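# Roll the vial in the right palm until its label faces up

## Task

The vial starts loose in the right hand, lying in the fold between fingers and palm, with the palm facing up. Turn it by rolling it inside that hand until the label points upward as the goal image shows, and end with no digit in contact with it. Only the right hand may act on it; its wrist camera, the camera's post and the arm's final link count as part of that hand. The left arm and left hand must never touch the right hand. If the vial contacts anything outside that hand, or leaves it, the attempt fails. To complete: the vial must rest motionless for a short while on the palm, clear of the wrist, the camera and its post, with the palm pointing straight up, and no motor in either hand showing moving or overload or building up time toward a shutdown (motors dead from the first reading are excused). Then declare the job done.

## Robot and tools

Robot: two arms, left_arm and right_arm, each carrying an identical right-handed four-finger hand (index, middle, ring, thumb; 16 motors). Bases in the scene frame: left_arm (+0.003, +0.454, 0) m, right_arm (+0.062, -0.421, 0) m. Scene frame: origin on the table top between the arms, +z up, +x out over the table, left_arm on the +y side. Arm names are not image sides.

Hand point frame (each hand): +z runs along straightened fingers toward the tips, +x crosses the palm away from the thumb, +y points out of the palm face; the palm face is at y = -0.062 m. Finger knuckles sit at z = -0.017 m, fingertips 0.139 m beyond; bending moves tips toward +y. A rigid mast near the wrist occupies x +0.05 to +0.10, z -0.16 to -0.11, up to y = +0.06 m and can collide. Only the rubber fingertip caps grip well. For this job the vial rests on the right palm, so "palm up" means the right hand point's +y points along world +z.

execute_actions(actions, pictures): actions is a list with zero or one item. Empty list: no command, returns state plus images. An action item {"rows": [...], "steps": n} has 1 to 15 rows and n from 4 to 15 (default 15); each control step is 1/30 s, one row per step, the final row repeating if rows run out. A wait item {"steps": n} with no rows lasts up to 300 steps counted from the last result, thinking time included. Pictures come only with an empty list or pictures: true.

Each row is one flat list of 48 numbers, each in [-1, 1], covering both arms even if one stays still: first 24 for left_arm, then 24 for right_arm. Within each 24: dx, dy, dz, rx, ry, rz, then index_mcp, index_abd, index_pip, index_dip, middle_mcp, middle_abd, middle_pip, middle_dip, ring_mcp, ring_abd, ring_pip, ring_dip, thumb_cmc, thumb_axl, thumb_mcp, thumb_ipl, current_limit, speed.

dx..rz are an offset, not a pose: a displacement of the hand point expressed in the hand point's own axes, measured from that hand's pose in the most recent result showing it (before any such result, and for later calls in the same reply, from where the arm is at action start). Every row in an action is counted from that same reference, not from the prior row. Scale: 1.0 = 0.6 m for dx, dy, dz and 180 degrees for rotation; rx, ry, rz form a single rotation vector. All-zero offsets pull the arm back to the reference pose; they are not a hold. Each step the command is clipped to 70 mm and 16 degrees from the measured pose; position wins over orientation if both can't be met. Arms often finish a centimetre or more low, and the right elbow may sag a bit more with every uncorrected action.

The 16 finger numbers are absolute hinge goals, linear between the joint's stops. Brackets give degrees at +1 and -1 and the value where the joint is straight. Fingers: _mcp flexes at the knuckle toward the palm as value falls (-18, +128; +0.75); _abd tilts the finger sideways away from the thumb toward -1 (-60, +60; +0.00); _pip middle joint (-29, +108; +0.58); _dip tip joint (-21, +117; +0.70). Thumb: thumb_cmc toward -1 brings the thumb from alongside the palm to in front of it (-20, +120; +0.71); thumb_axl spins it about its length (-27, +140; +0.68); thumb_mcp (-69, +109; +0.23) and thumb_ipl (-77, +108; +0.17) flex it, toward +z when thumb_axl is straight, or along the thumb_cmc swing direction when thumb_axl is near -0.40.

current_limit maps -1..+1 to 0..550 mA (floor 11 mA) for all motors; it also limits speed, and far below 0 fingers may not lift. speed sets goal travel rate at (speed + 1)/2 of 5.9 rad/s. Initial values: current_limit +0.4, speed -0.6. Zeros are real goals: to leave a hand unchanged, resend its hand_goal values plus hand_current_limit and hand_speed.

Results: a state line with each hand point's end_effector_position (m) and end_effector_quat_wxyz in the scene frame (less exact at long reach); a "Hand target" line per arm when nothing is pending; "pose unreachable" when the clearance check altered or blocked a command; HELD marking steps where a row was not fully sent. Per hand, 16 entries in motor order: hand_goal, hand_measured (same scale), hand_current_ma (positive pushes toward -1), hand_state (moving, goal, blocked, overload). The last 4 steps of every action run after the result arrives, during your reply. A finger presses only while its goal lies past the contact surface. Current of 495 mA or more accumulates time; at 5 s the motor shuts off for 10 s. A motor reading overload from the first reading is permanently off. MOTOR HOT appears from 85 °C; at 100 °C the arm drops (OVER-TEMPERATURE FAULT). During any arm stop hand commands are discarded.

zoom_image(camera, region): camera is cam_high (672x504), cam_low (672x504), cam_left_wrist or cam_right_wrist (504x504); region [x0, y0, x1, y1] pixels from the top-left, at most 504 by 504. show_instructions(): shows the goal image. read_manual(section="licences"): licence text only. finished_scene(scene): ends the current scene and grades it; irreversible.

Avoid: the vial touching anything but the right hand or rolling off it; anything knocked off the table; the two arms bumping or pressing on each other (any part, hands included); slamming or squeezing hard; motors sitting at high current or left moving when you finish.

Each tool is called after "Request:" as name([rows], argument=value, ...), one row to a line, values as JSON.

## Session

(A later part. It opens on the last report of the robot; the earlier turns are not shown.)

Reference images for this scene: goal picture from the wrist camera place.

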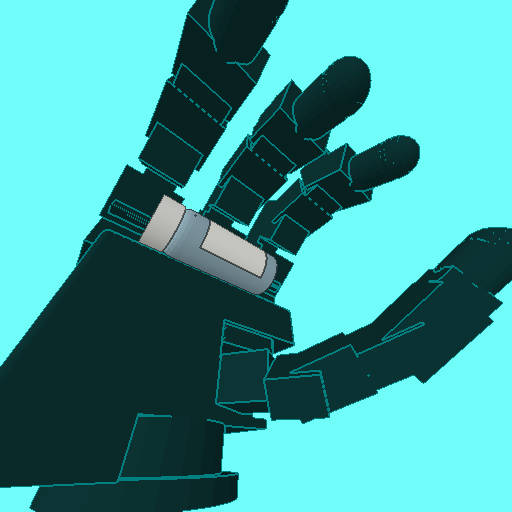

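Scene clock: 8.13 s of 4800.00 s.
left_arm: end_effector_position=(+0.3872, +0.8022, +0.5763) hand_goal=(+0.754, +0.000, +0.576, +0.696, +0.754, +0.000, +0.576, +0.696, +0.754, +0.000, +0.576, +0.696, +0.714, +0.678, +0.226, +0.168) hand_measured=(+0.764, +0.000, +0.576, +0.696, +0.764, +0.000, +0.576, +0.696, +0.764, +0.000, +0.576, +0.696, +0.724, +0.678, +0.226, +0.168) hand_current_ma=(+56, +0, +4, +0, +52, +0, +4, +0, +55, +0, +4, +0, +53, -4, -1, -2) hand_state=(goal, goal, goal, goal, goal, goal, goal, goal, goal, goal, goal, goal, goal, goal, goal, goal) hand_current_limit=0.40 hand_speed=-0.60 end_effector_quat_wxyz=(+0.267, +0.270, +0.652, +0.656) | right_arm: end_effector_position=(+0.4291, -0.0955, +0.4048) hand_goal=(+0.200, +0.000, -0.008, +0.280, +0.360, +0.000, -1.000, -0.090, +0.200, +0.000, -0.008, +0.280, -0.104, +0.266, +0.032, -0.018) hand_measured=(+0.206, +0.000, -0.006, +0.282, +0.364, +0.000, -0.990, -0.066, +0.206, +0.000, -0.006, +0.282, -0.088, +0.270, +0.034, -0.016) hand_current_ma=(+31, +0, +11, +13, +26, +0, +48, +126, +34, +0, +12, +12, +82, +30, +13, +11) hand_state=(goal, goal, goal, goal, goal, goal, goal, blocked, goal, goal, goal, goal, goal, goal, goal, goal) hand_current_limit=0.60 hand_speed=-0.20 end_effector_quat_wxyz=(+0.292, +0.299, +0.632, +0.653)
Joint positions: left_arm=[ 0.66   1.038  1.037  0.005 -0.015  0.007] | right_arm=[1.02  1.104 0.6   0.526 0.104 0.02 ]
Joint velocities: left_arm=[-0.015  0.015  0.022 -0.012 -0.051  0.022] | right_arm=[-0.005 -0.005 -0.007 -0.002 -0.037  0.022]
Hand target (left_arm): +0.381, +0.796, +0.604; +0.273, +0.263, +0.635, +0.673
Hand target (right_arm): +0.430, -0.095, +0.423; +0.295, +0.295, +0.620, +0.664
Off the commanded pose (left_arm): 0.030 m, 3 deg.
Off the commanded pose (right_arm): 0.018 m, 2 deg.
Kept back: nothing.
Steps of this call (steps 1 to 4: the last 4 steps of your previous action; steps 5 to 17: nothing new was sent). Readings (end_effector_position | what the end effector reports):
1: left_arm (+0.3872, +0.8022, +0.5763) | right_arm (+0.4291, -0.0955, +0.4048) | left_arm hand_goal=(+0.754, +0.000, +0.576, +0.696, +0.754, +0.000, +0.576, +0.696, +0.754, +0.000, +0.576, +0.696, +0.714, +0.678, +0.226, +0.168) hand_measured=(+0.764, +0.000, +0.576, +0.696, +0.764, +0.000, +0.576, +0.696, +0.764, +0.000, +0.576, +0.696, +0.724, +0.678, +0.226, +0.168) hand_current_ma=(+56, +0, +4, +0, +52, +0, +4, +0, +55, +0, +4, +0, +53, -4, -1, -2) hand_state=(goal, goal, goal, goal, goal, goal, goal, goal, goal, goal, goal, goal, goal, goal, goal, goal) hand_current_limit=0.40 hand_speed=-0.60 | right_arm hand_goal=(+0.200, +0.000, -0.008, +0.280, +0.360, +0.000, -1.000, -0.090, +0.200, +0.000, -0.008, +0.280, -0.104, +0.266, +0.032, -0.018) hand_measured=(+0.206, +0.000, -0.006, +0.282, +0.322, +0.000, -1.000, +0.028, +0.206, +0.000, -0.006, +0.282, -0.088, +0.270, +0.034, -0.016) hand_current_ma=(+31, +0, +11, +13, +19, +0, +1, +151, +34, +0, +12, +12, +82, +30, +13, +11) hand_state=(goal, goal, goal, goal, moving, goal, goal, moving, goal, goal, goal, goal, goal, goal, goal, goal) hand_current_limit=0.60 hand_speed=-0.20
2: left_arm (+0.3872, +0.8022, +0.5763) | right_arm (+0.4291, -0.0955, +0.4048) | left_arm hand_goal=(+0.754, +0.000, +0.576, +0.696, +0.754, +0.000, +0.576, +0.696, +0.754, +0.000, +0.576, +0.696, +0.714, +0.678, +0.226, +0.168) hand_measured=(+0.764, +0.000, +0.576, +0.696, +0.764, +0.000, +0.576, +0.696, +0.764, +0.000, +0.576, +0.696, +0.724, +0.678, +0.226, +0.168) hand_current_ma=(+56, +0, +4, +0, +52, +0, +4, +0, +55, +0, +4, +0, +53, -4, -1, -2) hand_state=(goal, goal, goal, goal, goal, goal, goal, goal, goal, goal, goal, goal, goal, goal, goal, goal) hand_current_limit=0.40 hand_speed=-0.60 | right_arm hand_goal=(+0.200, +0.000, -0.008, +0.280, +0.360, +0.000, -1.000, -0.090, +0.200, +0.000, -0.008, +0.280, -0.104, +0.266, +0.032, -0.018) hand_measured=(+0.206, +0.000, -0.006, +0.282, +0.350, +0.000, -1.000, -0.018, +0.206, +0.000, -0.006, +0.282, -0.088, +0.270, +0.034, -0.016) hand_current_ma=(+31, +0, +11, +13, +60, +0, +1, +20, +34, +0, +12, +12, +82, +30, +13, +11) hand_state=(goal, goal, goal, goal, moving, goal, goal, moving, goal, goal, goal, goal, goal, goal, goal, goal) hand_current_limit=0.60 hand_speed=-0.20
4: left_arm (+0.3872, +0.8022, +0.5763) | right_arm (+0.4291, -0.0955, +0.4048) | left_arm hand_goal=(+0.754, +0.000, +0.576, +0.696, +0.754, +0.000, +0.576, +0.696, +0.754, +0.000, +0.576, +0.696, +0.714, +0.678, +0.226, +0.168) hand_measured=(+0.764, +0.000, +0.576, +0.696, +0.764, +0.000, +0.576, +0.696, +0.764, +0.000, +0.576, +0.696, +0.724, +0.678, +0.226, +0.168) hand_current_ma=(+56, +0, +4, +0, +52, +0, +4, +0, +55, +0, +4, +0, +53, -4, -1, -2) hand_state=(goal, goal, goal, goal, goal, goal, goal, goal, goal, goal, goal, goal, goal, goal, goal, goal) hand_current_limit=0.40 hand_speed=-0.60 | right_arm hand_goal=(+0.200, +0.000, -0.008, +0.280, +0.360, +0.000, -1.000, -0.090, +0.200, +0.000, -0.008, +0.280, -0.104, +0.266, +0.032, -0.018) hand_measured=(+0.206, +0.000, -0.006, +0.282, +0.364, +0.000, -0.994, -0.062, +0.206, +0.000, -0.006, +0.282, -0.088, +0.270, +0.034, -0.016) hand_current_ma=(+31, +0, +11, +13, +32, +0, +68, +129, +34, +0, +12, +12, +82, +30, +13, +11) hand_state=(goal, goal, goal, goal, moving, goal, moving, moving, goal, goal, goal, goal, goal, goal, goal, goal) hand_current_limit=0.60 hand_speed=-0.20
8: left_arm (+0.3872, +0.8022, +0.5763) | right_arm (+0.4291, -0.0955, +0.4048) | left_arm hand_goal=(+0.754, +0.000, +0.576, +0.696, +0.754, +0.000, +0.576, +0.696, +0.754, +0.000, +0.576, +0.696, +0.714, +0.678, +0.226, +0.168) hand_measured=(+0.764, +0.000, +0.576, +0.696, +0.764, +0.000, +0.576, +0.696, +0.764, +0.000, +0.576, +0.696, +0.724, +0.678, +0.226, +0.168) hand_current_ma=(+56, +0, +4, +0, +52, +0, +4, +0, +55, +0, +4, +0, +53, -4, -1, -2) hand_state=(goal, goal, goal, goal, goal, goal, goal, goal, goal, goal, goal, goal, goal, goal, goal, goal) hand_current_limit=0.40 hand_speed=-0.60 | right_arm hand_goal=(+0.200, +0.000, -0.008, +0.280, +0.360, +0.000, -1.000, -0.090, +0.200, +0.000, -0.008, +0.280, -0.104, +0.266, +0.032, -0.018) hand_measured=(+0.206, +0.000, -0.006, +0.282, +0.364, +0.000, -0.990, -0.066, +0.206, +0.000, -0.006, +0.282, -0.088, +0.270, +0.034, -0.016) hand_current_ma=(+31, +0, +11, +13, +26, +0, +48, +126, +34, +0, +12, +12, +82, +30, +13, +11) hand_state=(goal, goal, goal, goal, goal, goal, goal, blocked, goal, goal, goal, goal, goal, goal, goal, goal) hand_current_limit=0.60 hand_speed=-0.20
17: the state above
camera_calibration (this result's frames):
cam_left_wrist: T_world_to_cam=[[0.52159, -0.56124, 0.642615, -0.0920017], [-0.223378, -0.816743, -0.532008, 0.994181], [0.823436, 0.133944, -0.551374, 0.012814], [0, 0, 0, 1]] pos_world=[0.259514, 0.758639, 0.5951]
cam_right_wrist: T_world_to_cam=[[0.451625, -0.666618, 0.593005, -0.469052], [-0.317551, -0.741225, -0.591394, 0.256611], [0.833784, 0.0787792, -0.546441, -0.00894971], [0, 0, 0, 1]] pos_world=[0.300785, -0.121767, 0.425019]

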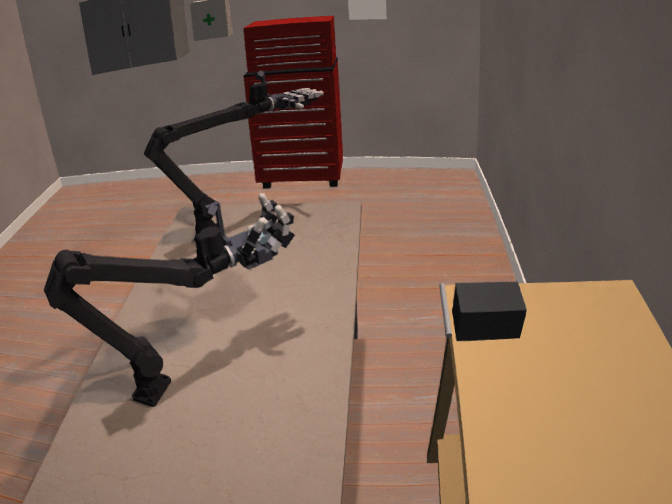

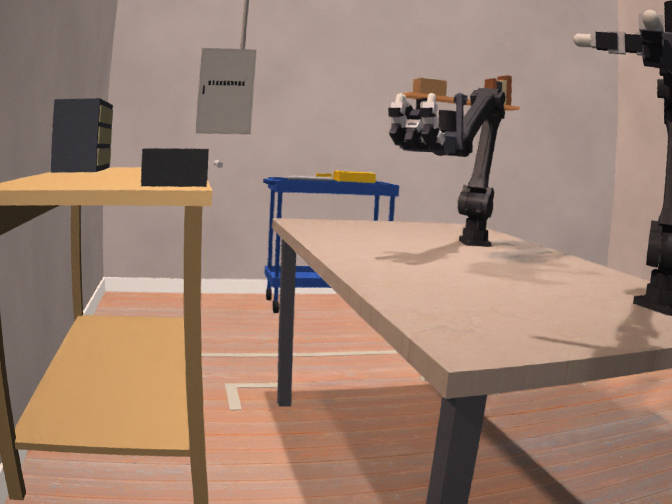

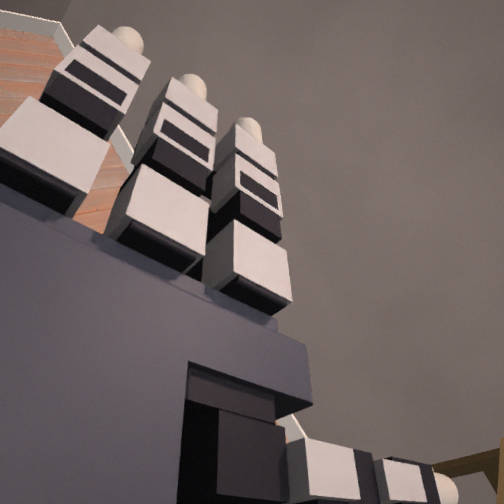

